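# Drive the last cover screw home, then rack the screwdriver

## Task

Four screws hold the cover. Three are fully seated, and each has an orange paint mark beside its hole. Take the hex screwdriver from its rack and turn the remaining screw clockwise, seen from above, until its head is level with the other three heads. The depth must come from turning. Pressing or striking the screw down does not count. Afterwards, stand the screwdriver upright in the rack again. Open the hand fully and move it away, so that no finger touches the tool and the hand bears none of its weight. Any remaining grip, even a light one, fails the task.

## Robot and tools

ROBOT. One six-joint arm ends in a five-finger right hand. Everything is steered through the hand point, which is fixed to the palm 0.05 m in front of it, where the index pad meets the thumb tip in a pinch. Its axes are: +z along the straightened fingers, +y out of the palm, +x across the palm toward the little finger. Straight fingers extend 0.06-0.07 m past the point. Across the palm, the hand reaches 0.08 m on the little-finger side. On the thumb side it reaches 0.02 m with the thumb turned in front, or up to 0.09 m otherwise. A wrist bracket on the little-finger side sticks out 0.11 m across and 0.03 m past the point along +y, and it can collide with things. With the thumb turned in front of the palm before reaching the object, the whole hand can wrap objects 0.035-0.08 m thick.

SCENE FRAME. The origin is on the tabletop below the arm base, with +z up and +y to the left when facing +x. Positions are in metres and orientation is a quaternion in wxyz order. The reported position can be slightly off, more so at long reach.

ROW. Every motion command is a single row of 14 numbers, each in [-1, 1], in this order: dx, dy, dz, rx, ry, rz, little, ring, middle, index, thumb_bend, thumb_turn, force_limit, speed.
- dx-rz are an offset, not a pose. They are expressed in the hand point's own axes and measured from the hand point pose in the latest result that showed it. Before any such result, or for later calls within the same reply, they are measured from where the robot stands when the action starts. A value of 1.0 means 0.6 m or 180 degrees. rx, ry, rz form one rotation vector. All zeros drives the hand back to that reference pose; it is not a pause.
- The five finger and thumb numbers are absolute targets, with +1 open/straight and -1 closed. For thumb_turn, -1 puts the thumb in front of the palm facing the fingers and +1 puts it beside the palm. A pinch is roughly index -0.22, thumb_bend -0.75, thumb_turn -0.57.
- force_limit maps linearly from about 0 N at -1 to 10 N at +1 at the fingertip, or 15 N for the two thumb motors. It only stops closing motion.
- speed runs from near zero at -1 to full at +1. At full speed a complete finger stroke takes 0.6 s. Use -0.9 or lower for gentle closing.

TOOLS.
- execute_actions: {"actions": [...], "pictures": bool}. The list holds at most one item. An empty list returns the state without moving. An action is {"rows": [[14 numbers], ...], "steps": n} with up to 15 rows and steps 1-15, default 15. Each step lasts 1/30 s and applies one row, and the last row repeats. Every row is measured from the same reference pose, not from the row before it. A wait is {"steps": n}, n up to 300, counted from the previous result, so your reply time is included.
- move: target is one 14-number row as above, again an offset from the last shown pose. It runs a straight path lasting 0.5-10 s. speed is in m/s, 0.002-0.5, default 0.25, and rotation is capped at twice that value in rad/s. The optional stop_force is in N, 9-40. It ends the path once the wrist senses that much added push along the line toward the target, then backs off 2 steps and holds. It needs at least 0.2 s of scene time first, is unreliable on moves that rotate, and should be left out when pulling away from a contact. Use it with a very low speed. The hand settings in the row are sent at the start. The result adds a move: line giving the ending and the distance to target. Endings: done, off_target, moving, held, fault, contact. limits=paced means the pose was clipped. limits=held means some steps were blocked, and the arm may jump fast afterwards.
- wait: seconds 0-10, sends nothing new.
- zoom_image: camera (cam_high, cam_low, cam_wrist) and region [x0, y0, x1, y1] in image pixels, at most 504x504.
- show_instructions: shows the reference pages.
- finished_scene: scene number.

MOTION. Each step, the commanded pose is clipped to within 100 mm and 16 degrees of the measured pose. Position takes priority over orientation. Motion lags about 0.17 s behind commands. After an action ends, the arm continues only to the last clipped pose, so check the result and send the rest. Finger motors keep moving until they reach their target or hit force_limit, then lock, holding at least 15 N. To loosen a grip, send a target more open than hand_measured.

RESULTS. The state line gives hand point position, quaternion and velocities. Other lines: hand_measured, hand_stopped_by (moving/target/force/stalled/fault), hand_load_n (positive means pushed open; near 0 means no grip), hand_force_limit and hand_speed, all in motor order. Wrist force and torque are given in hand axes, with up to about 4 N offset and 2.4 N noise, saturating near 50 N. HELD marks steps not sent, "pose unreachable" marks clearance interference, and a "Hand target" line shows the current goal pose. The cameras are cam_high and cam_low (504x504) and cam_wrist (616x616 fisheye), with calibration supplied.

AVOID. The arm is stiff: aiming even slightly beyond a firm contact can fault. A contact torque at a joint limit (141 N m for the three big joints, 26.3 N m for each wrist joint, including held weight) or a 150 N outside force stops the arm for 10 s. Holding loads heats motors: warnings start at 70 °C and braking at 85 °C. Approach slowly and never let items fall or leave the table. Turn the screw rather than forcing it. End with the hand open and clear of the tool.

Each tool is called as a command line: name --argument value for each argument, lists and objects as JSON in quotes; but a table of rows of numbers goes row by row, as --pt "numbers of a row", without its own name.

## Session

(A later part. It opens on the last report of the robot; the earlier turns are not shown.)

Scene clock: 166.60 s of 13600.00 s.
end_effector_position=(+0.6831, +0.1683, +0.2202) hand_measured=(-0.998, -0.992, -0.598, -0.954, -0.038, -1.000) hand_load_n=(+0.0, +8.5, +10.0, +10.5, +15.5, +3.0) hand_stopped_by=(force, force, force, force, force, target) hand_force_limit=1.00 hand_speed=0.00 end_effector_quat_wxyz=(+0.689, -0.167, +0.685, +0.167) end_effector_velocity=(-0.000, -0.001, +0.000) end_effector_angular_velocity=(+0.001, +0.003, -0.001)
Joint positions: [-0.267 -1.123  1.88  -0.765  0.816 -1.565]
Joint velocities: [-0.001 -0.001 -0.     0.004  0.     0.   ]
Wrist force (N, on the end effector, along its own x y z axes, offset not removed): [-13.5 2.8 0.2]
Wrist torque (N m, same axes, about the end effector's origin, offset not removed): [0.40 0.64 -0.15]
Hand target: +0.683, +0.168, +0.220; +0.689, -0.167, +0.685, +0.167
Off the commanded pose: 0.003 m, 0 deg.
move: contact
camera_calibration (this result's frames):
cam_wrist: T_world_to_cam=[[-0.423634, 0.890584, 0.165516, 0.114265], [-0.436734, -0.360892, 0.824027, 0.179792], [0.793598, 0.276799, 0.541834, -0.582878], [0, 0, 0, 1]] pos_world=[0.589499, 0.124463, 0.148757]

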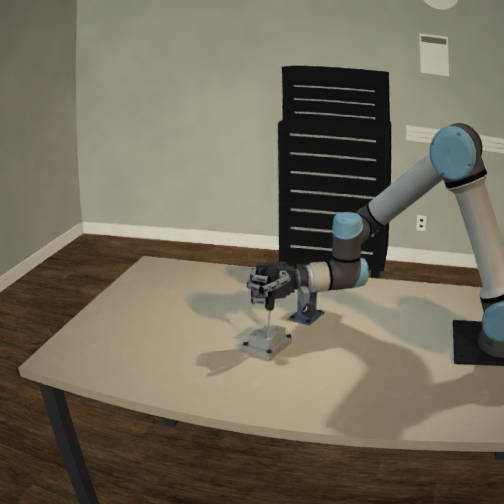

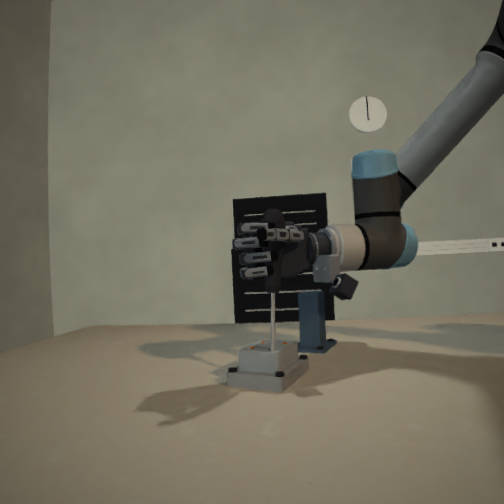

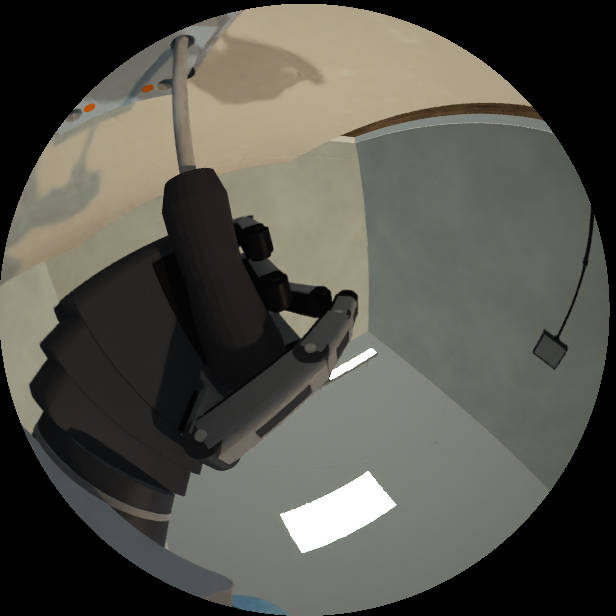

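execute_actions --actions '[]' --pictures false

move --target '[-0.0005,-0.0392,0.0183,0.1667,0,0,-1,-1,-1,-1,-1,-1,1,0]' --speed 0.15

move --target '[0,-0.0445,0.019,0.1889,0,0,-1,-1,-1,-1,-1,-1,1,0]' --speed 0.15

move --target '[-0.008,0,0,0,0,0,-1,-1,-1,-1,-1,-1,1,0]' --speed 0.03

move --target '[0,0.027,-0.083,-0.354,0,0,-1,-1,-1,-1,-1,-1,1,0]' --speed 0.25

move --target '[0.014,0.0005,0,0,0,0,-1,-1,-1,-1,-1,-1,1,0]' --speed 0.003 --stop_force 9

Scene clock: 170.07 s of 13600.00 s.
end_effector_position=(+0.6831, +0.1683, +0.2204) hand_measured=(-0.998, -0.992, -0.598, -0.954, -0.038, -1.000) hand_load_n=(+0.0, +8.5, +10.0, +10.5, +15.5, +2.5) hand_stopped_by=(force, force, force, force, force, target) hand_force_limit=1.00 hand_speed=0.00 end_effector_quat_wxyz=(+0.689, -0.167, +0.685, +0.167) end_effector_velocity=(+0.000, +0.000, -0.000) end_effector_angular_velocity=(+0.000, +0.000, +0.000)
Joint positions: [-0.267 -1.124  1.88  -0.764  0.816 -1.565]
Joint velocities: [ 0.     0.    -0.     0.001 -0.    -0.   ]
Wrist force (N, on the end effector, along its own x y z axes, offset not removed): [-6.9 3.4 1.4]
Wrist torque (N m, same axes, about the end effector's origin, offset not removed): [0.39 0.43 -0.11]
Hand target: +0.683, +0.168, +0.220; +0.689, -0.167, +0.685, +0.167
Off the commanded pose: 0.004 m, 0 deg.
Steps of this call (steps 1 to 90: nothing new was sent; then 0.47 s passed at rest). Readings (end_effector_position | what the end effector reports):
1: (+0.6831, +0.1683, +0.2202) | hand_measured=(-0.998, -0.992, -0.598, -0.954, -0.038, -1.000) hand_load_n=(+0.0, +8.5, +10.0, +10.5, +15.5, +3.0) hand_stopped_by=(force, force, force, force, force, target) hand_force_limit=1.00 hand_speed=0.00
2: (+0.6831, +0.1683, +0.2202) | hand_measured=(-0.998, -0.992, -0.598, -0.954, -0.038, -1.000) hand_load_n=(+0.0, +8.5, +10.0, +10.5, +15.5, +3.0) hand_stopped_by=(force, force, force, force, force, target) hand_force_limit=1.00 hand_speed=0.00
4: (+0.6831, +0.1683, +0.2203) | hand_measured=(-0.998, -0.992, -0.598, -0.954, -0.038, -1.000) hand_load_n=(+0.0, +8.5, +10.0, +10.5, +15.5, +3.0) hand_stopped_by=(force, force, force, force, force, target) hand_force_limit=1.00 hand_speed=0.00
8: (+0.6831, +0.1683, +0.2203) | hand_measured=(-0.998, -0.992, -0.598, -0.954, -0.038, -1.000) hand_load_n=(+0.0, +8.5, +10.0, +10.5, +15.5, +3.0) hand_stopped_by=(force, force, force, force, force, target) hand_force_limit=1.00 hand_speed=0.00
90: the state above

Scene clock: 172.30 s of 13600.00 s.
end_effector_position=(+0.7037, +0.1526, +0.2208) hand_measured=(-0.998, -0.992, -0.598, -0.954, -0.038, -1.000) hand_load_n=(+0.0, +7.5, +10.0, +11.5, +15.5, +2.0) hand_stopped_by=(force, force, force, force, force, target) hand_force_limit=1.00 hand_speed=0.00 end_effector_quat_wxyz=(+0.709, +0.016, +0.705, -0.015) end_effector_velocity=(+0.001, +0.000, +0.001) end_effector_angular_velocity=(+0.000, -0.001, -0.015)
Joint positions: [-0.057 -1.172  1.957 -0.79   1.548 -1.567]
Joint velocities: [ 0.009  0.001 -0.003  0.001  0.024 -0.   ]
Wrist force (N, on the end effector, along its own x y z axes, offset not removed): [1.6 2.1 0.6]
Wrist torque (N m, same axes, about the end effector's origin, offset not removed): [0.42 -0.10 -0.08]
Hand target: +0.704, +0.153, +0.221; +0.709, +0.017, +0.705, -0.016
Off the commanded pose: 0.000 m, 0 deg.
move: done
camera_calibration (this result's frames):
cam_wrist: T_world_to_cam=[[0.0762926, 0.982794, 0.16821, -0.229588], [-0.558628, -0.0976071, 0.823655, 0.228277], [0.825902, -0.156805, 0.54157, -0.551689], [0, 0, 0, 1]] pos_world=[0.600679, 0.161412, 0.149376]

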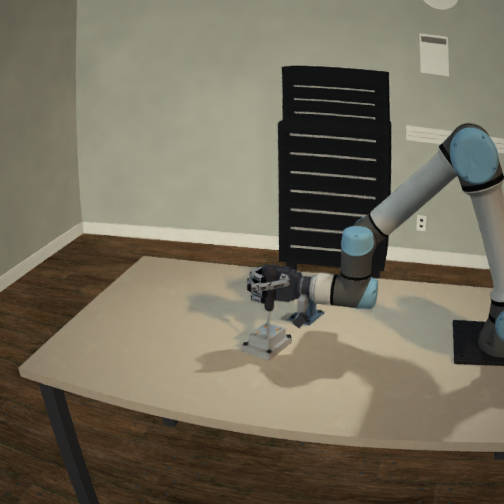

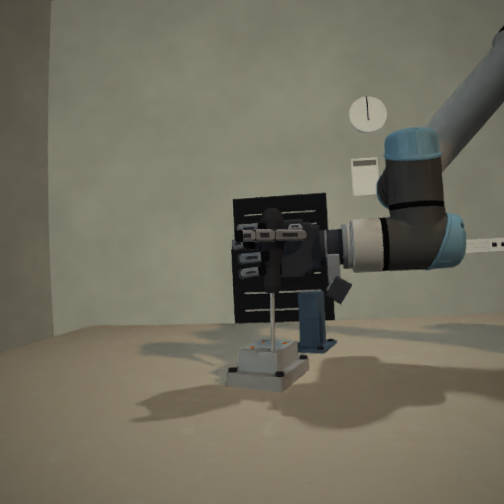

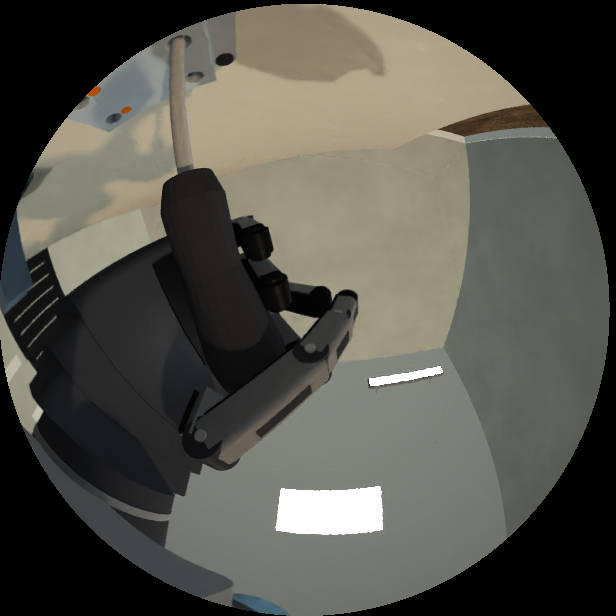

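Scene clock: 174.77 s of 13600.00 s.
end_effector_position=(+0.7139, +0.1255, +0.2208) hand_measured=(-0.998, -0.992, -0.598, -0.954, -0.038, -1.000) hand_load_n=(+0.0, +6.0, +10.0, +12.5, +15.5, +2.0) hand_stopped_by=(force, force, force, force, force, target) hand_force_limit=1.00 hand_speed=0.00 end_effector_quat_wxyz=(+0.673, +0.222, +0.670, -0.220) end_effector_velocity=(+0.001, -0.001, +0.000) end_effector_angular_velocity=(+0.002, +0.000, -0.016)
Joint positions: [ 0.196 -1.051  1.756 -0.709  2.392 -1.568]
Joint velocities: [ 0.005  0.006 -0.011  0.007  0.021  0.002]
Wrist force (N, on the end effector, along its own x y z axes, offset not removed): [1.2 -0.6 0.1]
Wrist torque (N m, same axes, about the end effector's origin, offset not removed): [0.10 0.03 -0.37]
Hand target: +0.714, +0.125, +0.221; +0.673, +0.223, +0.670, -0.220
Off the commanded pose: 0.000 m, 0 deg.
move: done
camera_calibration (this result's frames):
cam_wrist: T_world_to_cam=[[0.611074, 0.772939, 0.170744, -0.559798], [-0.518567, 0.227926, 0.824099, 0.161808], [0.598061, -0.592128, 0.5401, -0.34678], [0, 0, 0, 1]] pos_world=[0.633382, 0.190472, 0.149532]

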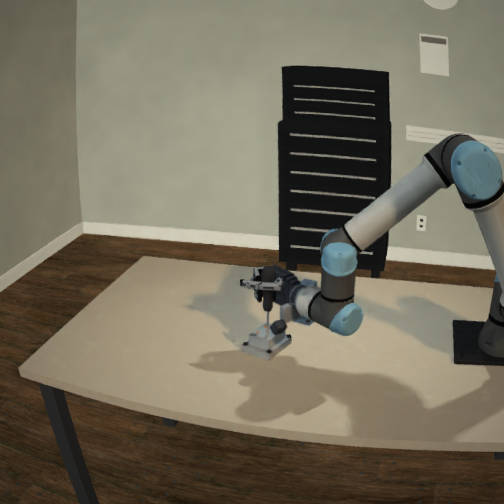

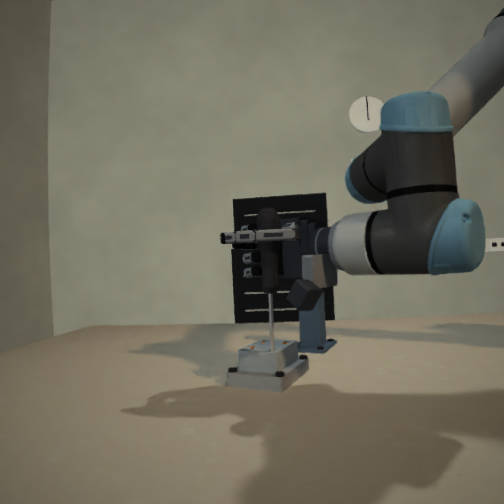

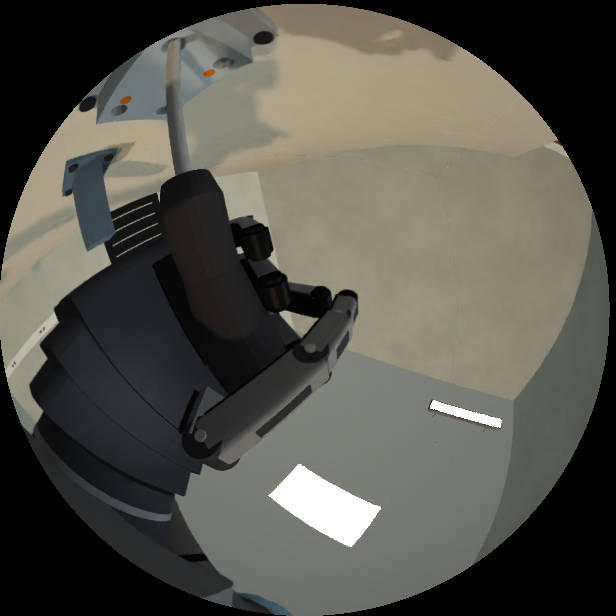

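Scene clock: 175.47 s of 13600.00 s.
end_effector_position=(+0.7139, +0.1256, +0.2253) hand_measured=(-0.998, -0.992, -0.598, -0.954, -0.038, -1.000) hand_load_n=(+0.0, +7.5, +10.0, +11.5, +15.5, +2.5) hand_stopped_by=(force, force, force, force, force, target) hand_force_limit=1.00 hand_speed=0.00 end_effector_quat_wxyz=(+0.673, +0.222, +0.670, -0.220) end_effector_velocity=(-0.000, -0.000, +0.002) end_effector_angular_velocity=(-0.000, +0.000, -0.001)
Joint positions: [ 0.196 -1.058  1.753 -0.699  2.392 -1.568]
Joint velocities: [-0.001 -0.004 -0.001  0.005  0.    -0.   ]
Wrist force (N, on the end effector, along its own x y z axes, offset not removed): [1.0 2.5 0.4]
Wrist torque (N m, same axes, about the end effector's origin, offset not removed): [0.52 -0.13 0.08]
Hand target: +0.714, +0.126, +0.226; +0.673, +0.222, +0.670, -0.220
Off the commanded pose: 0.000 m, 0 deg.
move: done
camera_calibration (this result's frames):
cam_wrist: T_world_to_cam=[[0.610974, 0.772997, 0.170841, -0.560562], [-0.518656, 0.227815, 0.824073, 0.158151], [0.598086, -0.592095, 0.540108, -0.349166], [0, 0, 0, 1]] pos_world=[0.633346, 0.190544, 0.154026]

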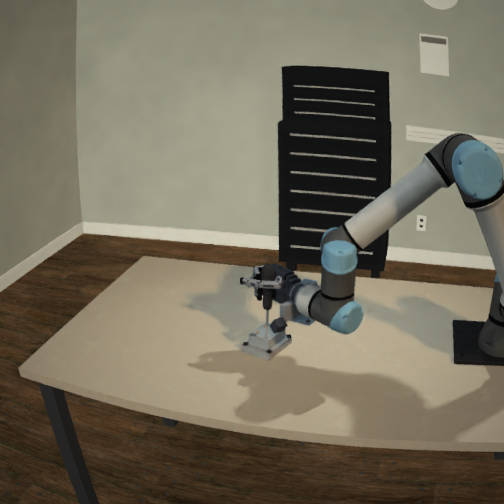

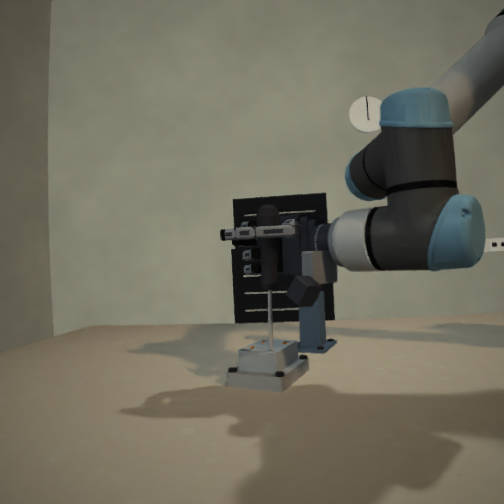

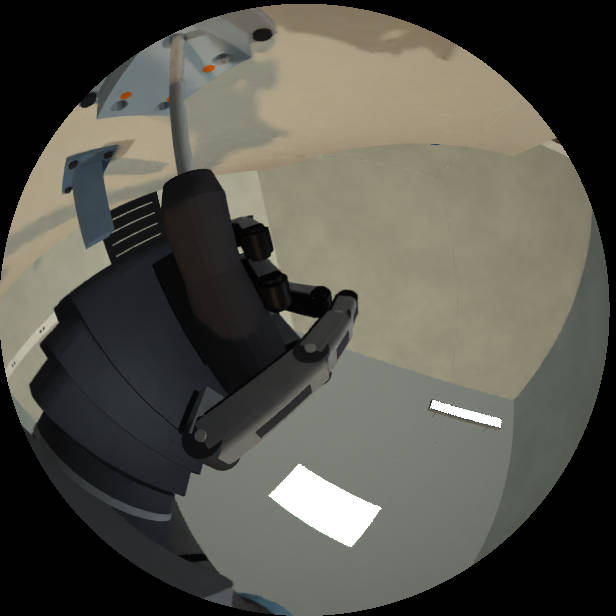

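Scene clock: 178.27 s of 13600.00 s.
end_effector_position=(+0.6832, +0.1680, +0.2252) hand_measured=(-0.998, -0.992, -0.598, -0.954, -0.038, -1.000) hand_load_n=(+0.0, +10.0, +10.0, +10.0, +15.5, +1.5) hand_stopped_by=(force, force, force, force, force, target) hand_force_limit=1.00 hand_speed=0.00 end_effector_quat_wxyz=(+0.689, -0.166, +0.686, +0.166) end_effector_velocity=(-0.000, +0.001, -0.000) end_effector_angular_velocity=(-0.001, +0.001, +0.016)
Joint positions: [-0.267 -1.132  1.877 -0.753  0.819 -1.565]
Joint velocities: [-0.003  0.005 -0.008  0.005 -0.019 -0.002]
Wrist force (N, on the end effector, along its own x y z axes, offset not removed): [0.7 1.5 0.6]
Wrist torque (N m, same axes, about the end effector's origin, offset not removed): [0.29 -0.05 0.07]
Hand target: +0.683, +0.168, +0.225; +0.689, -0.167, +0.685, +0.167
Off the commanded pose: 0.000 m, 0 deg.
move: done
camera_calibration (this result's frames):
cam_wrist: T_world_to_cam=[[-0.421352, 0.89167, 0.165491, 0.111997], [-0.437687, -0.359761, 0.824016, 0.176105], [0.794288, 0.274767, 0.541858, -0.585652], [0, 0, 0, 1]] pos_world=[0.589445, 0.124409, 0.153692]

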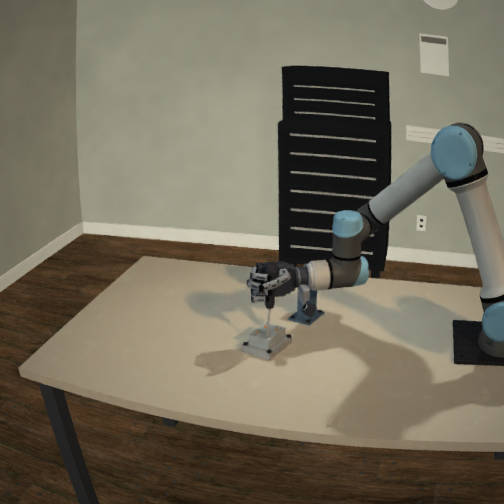

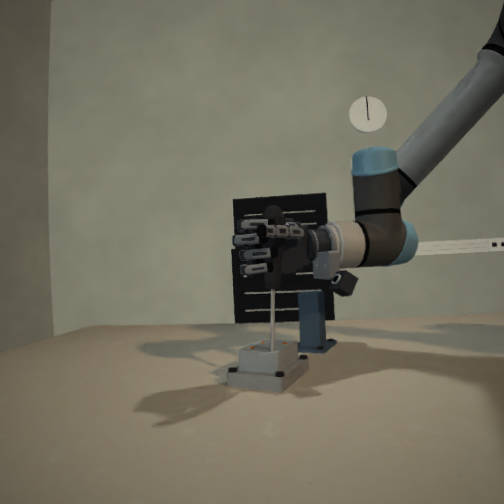

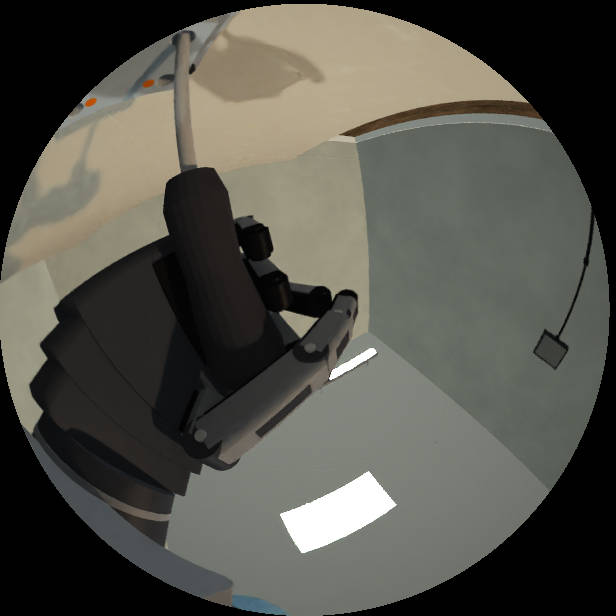

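Scene clock: 180.37 s of 13600.00 s.
end_effector_position=(+0.6831, +0.1682, +0.2201) hand_measured=(-0.998, -0.992, -0.598, -0.954, -0.038, -1.000) hand_load_n=(+0.0, +9.0, +10.0, +10.5, +15.5, +3.0) hand_stopped_by=(force, force, force, force, force, target) hand_force_limit=1.00 hand_speed=0.00 end_effector_quat_wxyz=(+0.689, -0.166, +0.685, +0.166) end_effector_velocity=(-0.000, +0.000, +0.000) end_effector_angular_velocity=(+0.001, +0.003, -0.001)
Joint positions: [-0.266 -1.124  1.881 -0.766  0.819 -1.565]
Joint velocities: [ 0.    -0.001 -0.001  0.005  0.001  0.   ]
Wrist force (N, on the end effector, along its own x y z axes, offset not removed): [-14.3 2.9 0.7]
Wrist torque (N m, same axes, about the end effector's origin, offset not removed): [0.34 0.78 -0.22]
Hand target: +0.683, +0.168, +0.220; +0.689, -0.166, +0.685, +0.166
Off the commanded pose: 0.003 m, 0 deg.
move: contact
camera_calibration (this result's frames):
cam_wrist: T_world_to_cam=[[-0.421425, 0.891684, 0.16523, 0.112772], [-0.437957, -0.359659, 0.823917, 0.180523], [0.7941, 0.274856, 0.542089, -0.582855], [0, 0, 0, 1]] pos_world=[0.589432, 0.124571, 0.14859]

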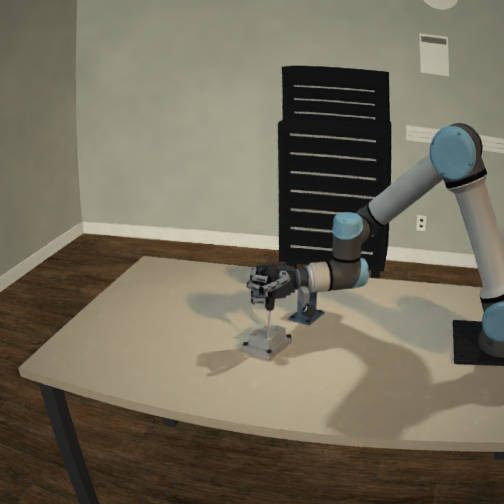

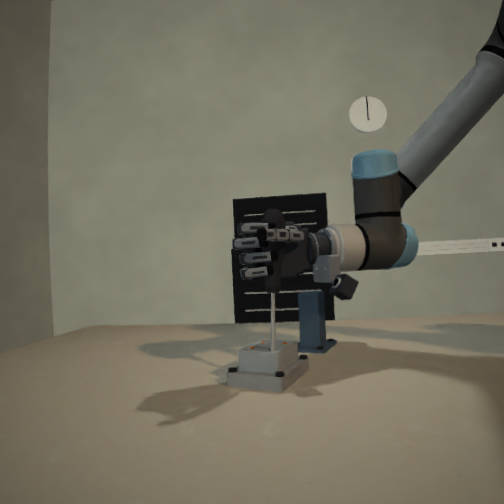

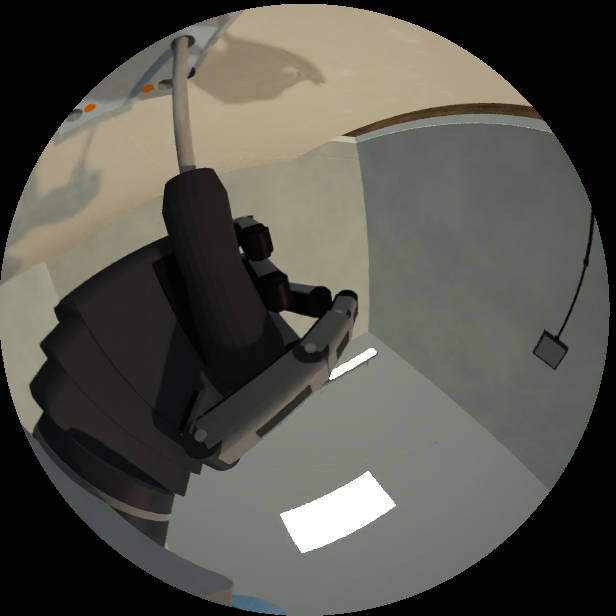

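move --target '[-0.0005,-0.0392,0.0183,0.1667,0,0,-1,-1,-1,-1,-1,-1,1,0]' --speed 0.15

move --target '[0,-0.0445,0.019,0.1889,0,0,-1,-1,-1,-1,-1,-1,1,0]' --speed 0.15

move --target '[-0.008,0,0,0,0,0,-1,-1,-1,-1,-1,-1,1,0]' --speed 0.03

move --target '[0,0.027,-0.083,-0.354,0,0,-1,-1,-1,-1,-1,-1,1,0]' --speed 0.25

move --target '[0.014,0.0008,0,0,0,0,-1,-1,-1,-1,-1,-1,1,0]' --speed 0.003 --stop_force 9

Scene clock: 184.13 s of 13600.00 s.
end_effector_position=(+0.7037, +0.1524, +0.2205) hand_measured=(-0.998, -0.992, -0.598, -0.954, -0.038, -1.000) hand_load_n=(+0.0, +7.5, +10.0, +11.5, +15.5, +2.5) hand_stopped_by=(force, force, force, force, force, target) hand_force_limit=1.00 hand_speed=0.00 end_effector_quat_wxyz=(+0.709, +0.017, +0.705, -0.016) end_effector_velocity=(+0.001, -0.000, +0.001) end_effector_angular_velocity=(+0.000, -0.001, -0.017)
Joint positions: [-0.056 -1.171  1.957 -0.792  1.551 -1.568]
Joint velocities: [ 0.01   0.002 -0.004  0.001  0.027 -0.   ]
Wrist force (N, on the end effector, along its own x y z axes, offset not removed): [-2.2 1.0 0.0]
Wrist torque (N m, same axes, about the end effector's origin, offset not removed): [0.36 0.22 -0.27]
Hand target: +0.704, +0.152, +0.221; +0.709, +0.018, +0.705, -0.017
Off the commanded pose: 0.000 m, 0 deg.
move: done
camera_calibration (this result's frames):
cam_wrist: T_world_to_cam=[[0.0787164, 0.982627, 0.168073, -0.231014], [-0.559318, -0.0960279, 0.823373, 0.228803], [0.825208, -0.158819, 0.542041, -0.550851], [0, 0, 0, 1]] pos_world=[0.600725, 0.161486, 0.149021]

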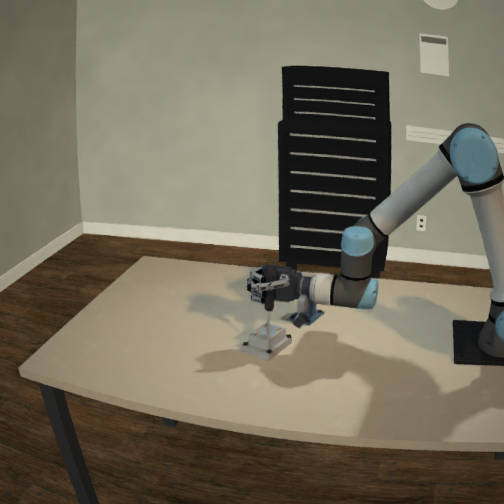

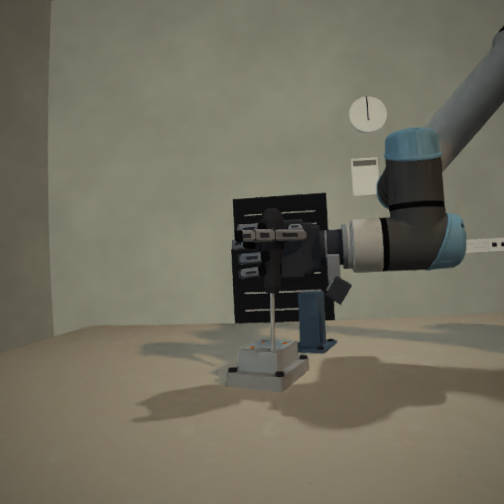

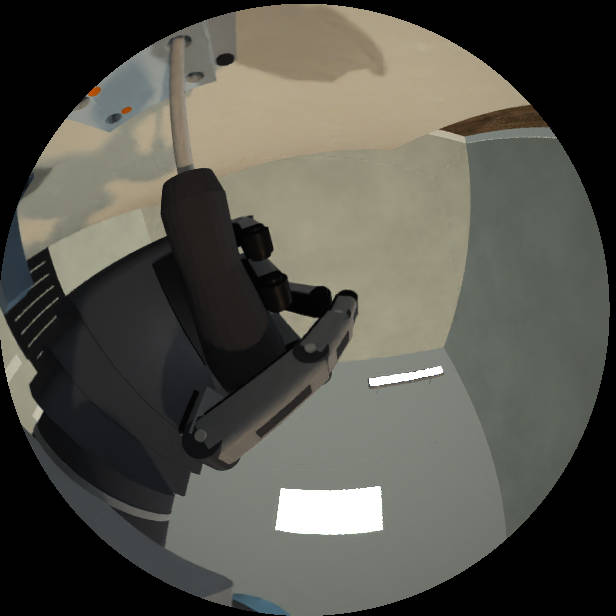

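Scene clock: 186.60 s of 13600.00 s.
end_effector_position=(+0.7138, +0.1253, +0.2205) hand_measured=(-0.998, -0.992, -0.598, -0.954, -0.038, -1.000) hand_load_n=(+0.0, +6.0, +10.0, +12.0, +15.5, +2.0) hand_stopped_by=(force, force, force, force, force, target) hand_force_limit=1.00 hand_speed=0.00 end_effector_quat_wxyz=(+0.673, +0.223, +0.670, -0.221) end_effector_velocity=(+0.001, -0.001, +0.001) end_effector_angular_velocity=(+0.002, -0.001, -0.015)
Joint positions: [ 0.197 -1.05   1.755 -0.711  2.395 -1.569]
Joint velocities: [ 0.005  0.006 -0.012  0.006  0.02   0.002]
Wrist force (N, on the end effector, along its own x y z axes, offset not removed): [2.4 -0.2 1.4]
Wrist torque (N m, same axes, about the end effector's origin, offset not removed): [0.20 -0.09 -0.27]
Hand target: +0.714, +0.125, +0.221; +0.673, +0.224, +0.669, -0.221
Off the commanded pose: 0.000 m, 0 deg.
move: done
camera_calibration (this result's frames):
cam_wrist: T_world_to_cam=[[0.61297, 0.771402, 0.170898, -0.560729], [-0.518393, 0.229419, 0.823794, 0.161813], [0.596269, -0.593553, 0.540516, -0.345321], [0, 0, 0, 1]] pos_world=[0.633497, 0.190458, 0.149179]

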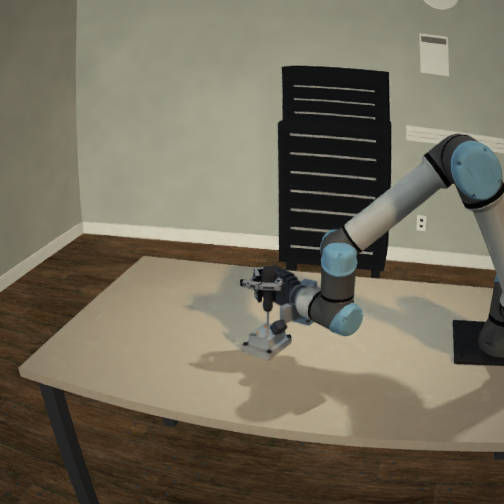

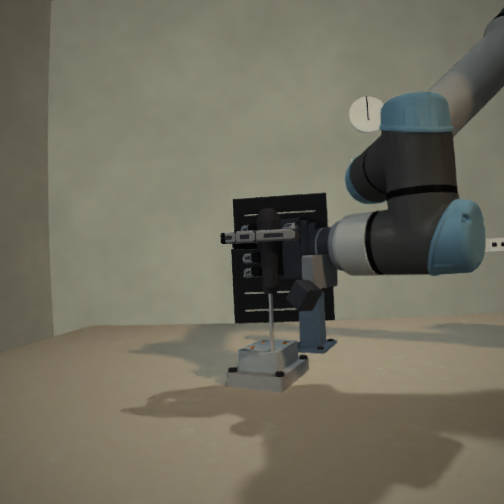

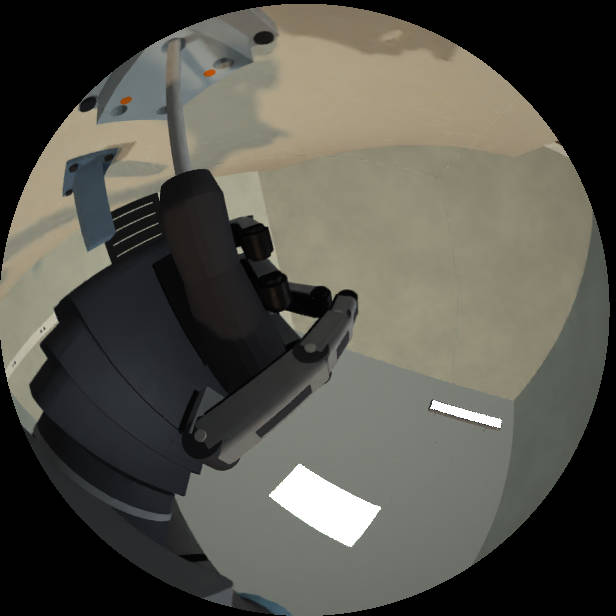

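Scene clock: 187.30 s of 13600.00 s.
end_effector_position=(+0.7138, +0.1254, +0.2250) hand_measured=(-0.998, -0.992, -0.598, -0.954, -0.038, -1.000) hand_load_n=(+0.0, +7.5, +10.0, +11.5, +15.5, +2.5) hand_stopped_by=(force, force, force, force, force, target) hand_force_limit=1.00 hand_speed=0.00 end_effector_quat_wxyz=(+0.673, +0.223, +0.670, -0.221) end_effector_velocity=(+0.000, -0.000, +0.004) end_effector_angular_velocity=(+0.000, -0.002, +0.000)
Joint positions: [ 0.197 -1.057  1.752 -0.701  2.395 -1.569]
Joint velocities: [-0.001 -0.005 -0.002  0.005 -0.001  0.   ]
Wrist force (N, on the end effector, along its own x y z axes, offset not removed): [1.2 1.1 1.2]
Wrist torque (N m, same axes, about the end effector's origin, offset not removed): [0.28 -0.11 0.04]
Hand target: +0.714, +0.125, +0.225; +0.673, +0.223, +0.670, -0.221
Off the commanded pose: 0.000 m, 0 deg.
move: done
camera_calibration (this result's frames):
cam_wrist: T_world_to_cam=[[0.612867, 0.771462, 0.171001, -0.561494], [-0.518487, 0.229303, 0.823766, 0.158159], [0.596293, -0.593521, 0.540525, -0.347706], [0, 0, 0, 1]] pos_world=[0.633459, 0.190534, 0.153674]

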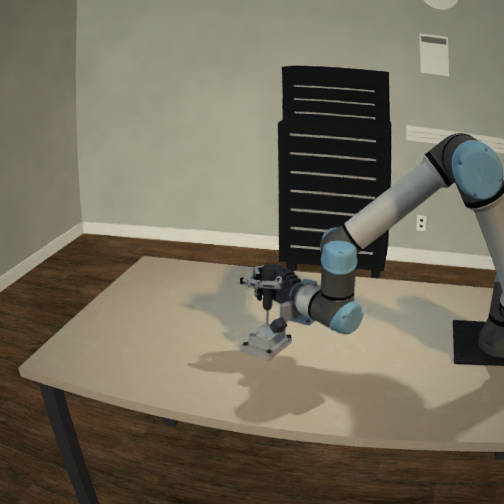

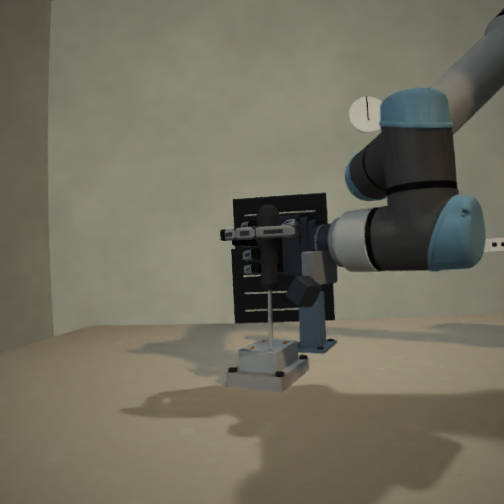

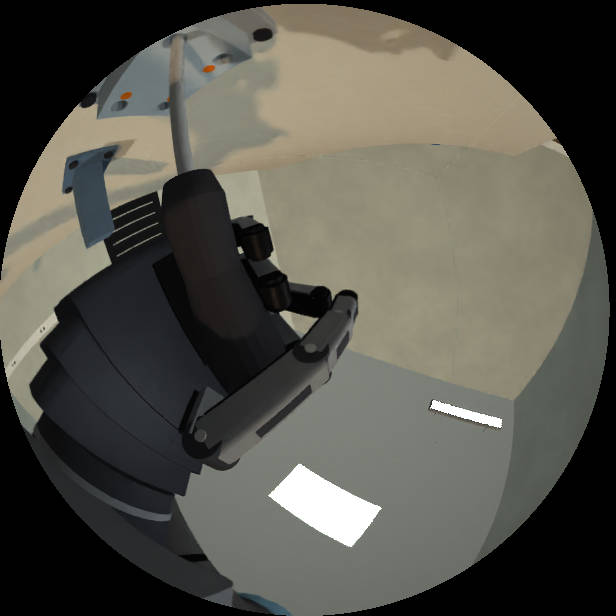

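Scene clock: 190.10 s of 13600.00 s.
end_effector_position=(+0.6832, +0.1679, +0.2248) hand_measured=(-0.998, -0.992, -0.598, -0.954, -0.038, -1.000) hand_load_n=(+0.0, +10.0, +10.0, +10.0, +15.5, +1.5) hand_stopped_by=(force, force, force, force, force, target) hand_force_limit=1.00 hand_speed=0.00 end_effector_quat_wxyz=(+0.689, -0.165, +0.686, +0.165) end_effector_velocity=(-0.000, +0.001, -0.000) end_effector_angular_velocity=(-0.001, +0.001, +0.016)
Joint positions: [-0.266 -1.133  1.879 -0.755  0.822 -1.565]
Joint velocities: [-0.003  0.005 -0.008  0.005 -0.019 -0.002]
Wrist force (N, on the end effector, along its own x y z axes, offset not removed): [2.4 2.0 0.9]
Wrist torque (N m, same axes, about the end effector's origin, offset not removed): [0.30 -0.30 0.14]
Hand target: +0.683, +0.168, +0.225; +0.689, -0.166, +0.685, +0.166
Off the commanded pose: 0.000 m, 0 deg.
move: done
camera_calibration (this result's frames):
cam_wrist: T_world_to_cam=[[-0.419149, 0.892779, 0.165108, 0.110564], [-0.439024, -0.358479, 0.823863, 0.177067], [0.794715, 0.272835, 0.542207, -0.585505], [0, 0, 0, 1]] pos_world=[0.589389, 0.124512, 0.153331]

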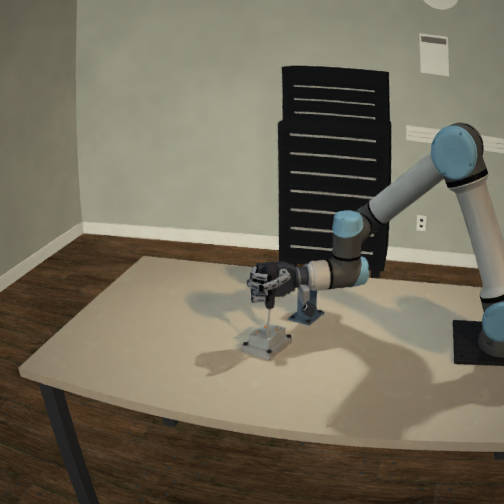

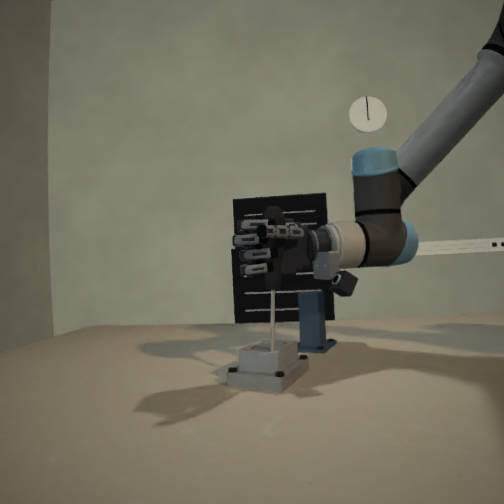

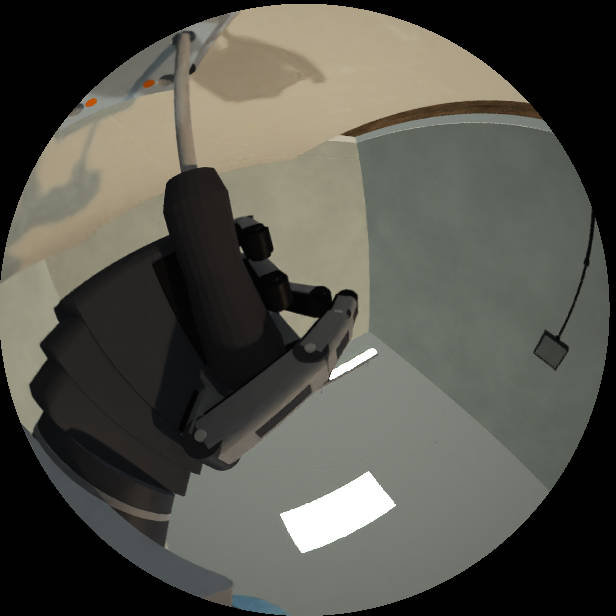

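Scene clock: 192.13 s of 13600.00 s.
end_effector_position=(+0.6831, +0.1681, +0.2199) hand_measured=(-0.998, -0.992, -0.598, -0.954, -0.038, -1.000) hand_load_n=(+0.0, +9.0, +10.0, +10.5, +15.5, +3.0) hand_stopped_by=(force, force, force, force, force, target) hand_force_limit=1.00 hand_speed=0.00 end_effector_quat_wxyz=(+0.689, -0.166, +0.685, +0.165) end_effector_velocity=(-0.001, +0.000, -0.000) end_effector_angular_velocity=(+0.001, +0.004, +0.001)
Joint positions: [-0.265 -1.124  1.883 -0.768  0.823 -1.565]
Joint velocities: [ 0.    -0.001  0.     0.006 -0.    -0.   ]
Wrist force (N, on the end effector, along its own x y z axes, offset not removed): [-12.7 3.1 0.8]
Wrist torque (N m, same axes, about the end effector's origin, offset not removed): [0.48 0.65 -0.21]
Hand target: +0.683, +0.168, +0.220; +0.689, -0.166, +0.686, +0.165
Off the commanded pose: 0.004 m, 0 deg.
move: contact
camera_calibration (this result's frames):
cam_wrist: T_world_to_cam=[[-0.419217, 0.892791, 0.164867, 0.111199], [-0.439271, -0.358385, 0.823773, 0.181326], [0.794543, 0.272919, 0.542418, -0.5828], [0, 0, 0, 1]] pos_world=[0.589327, 0.124764, 0.148417]

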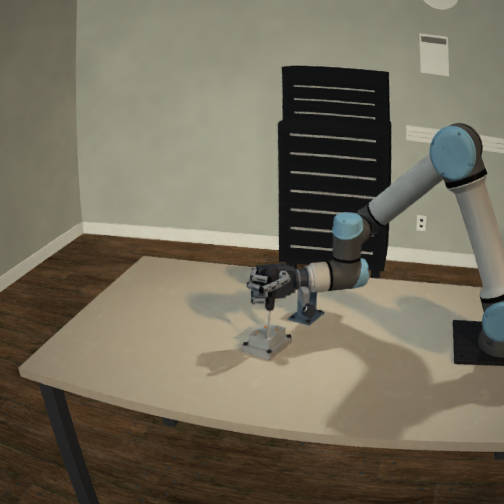

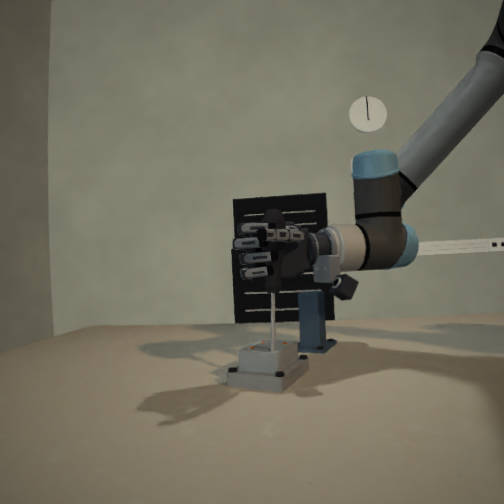

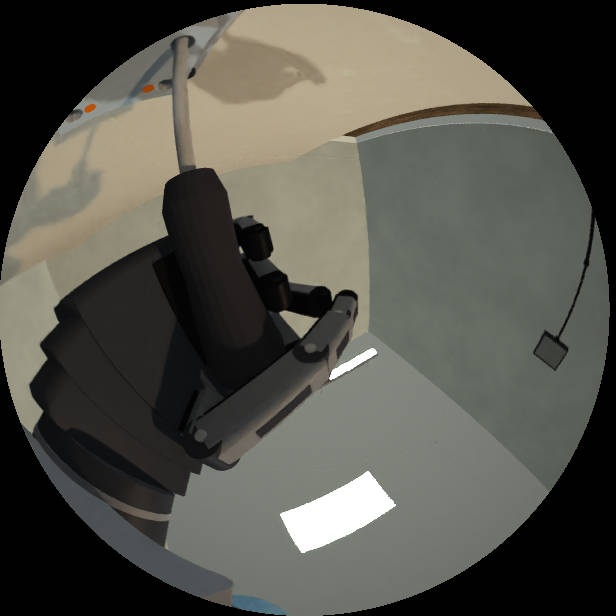

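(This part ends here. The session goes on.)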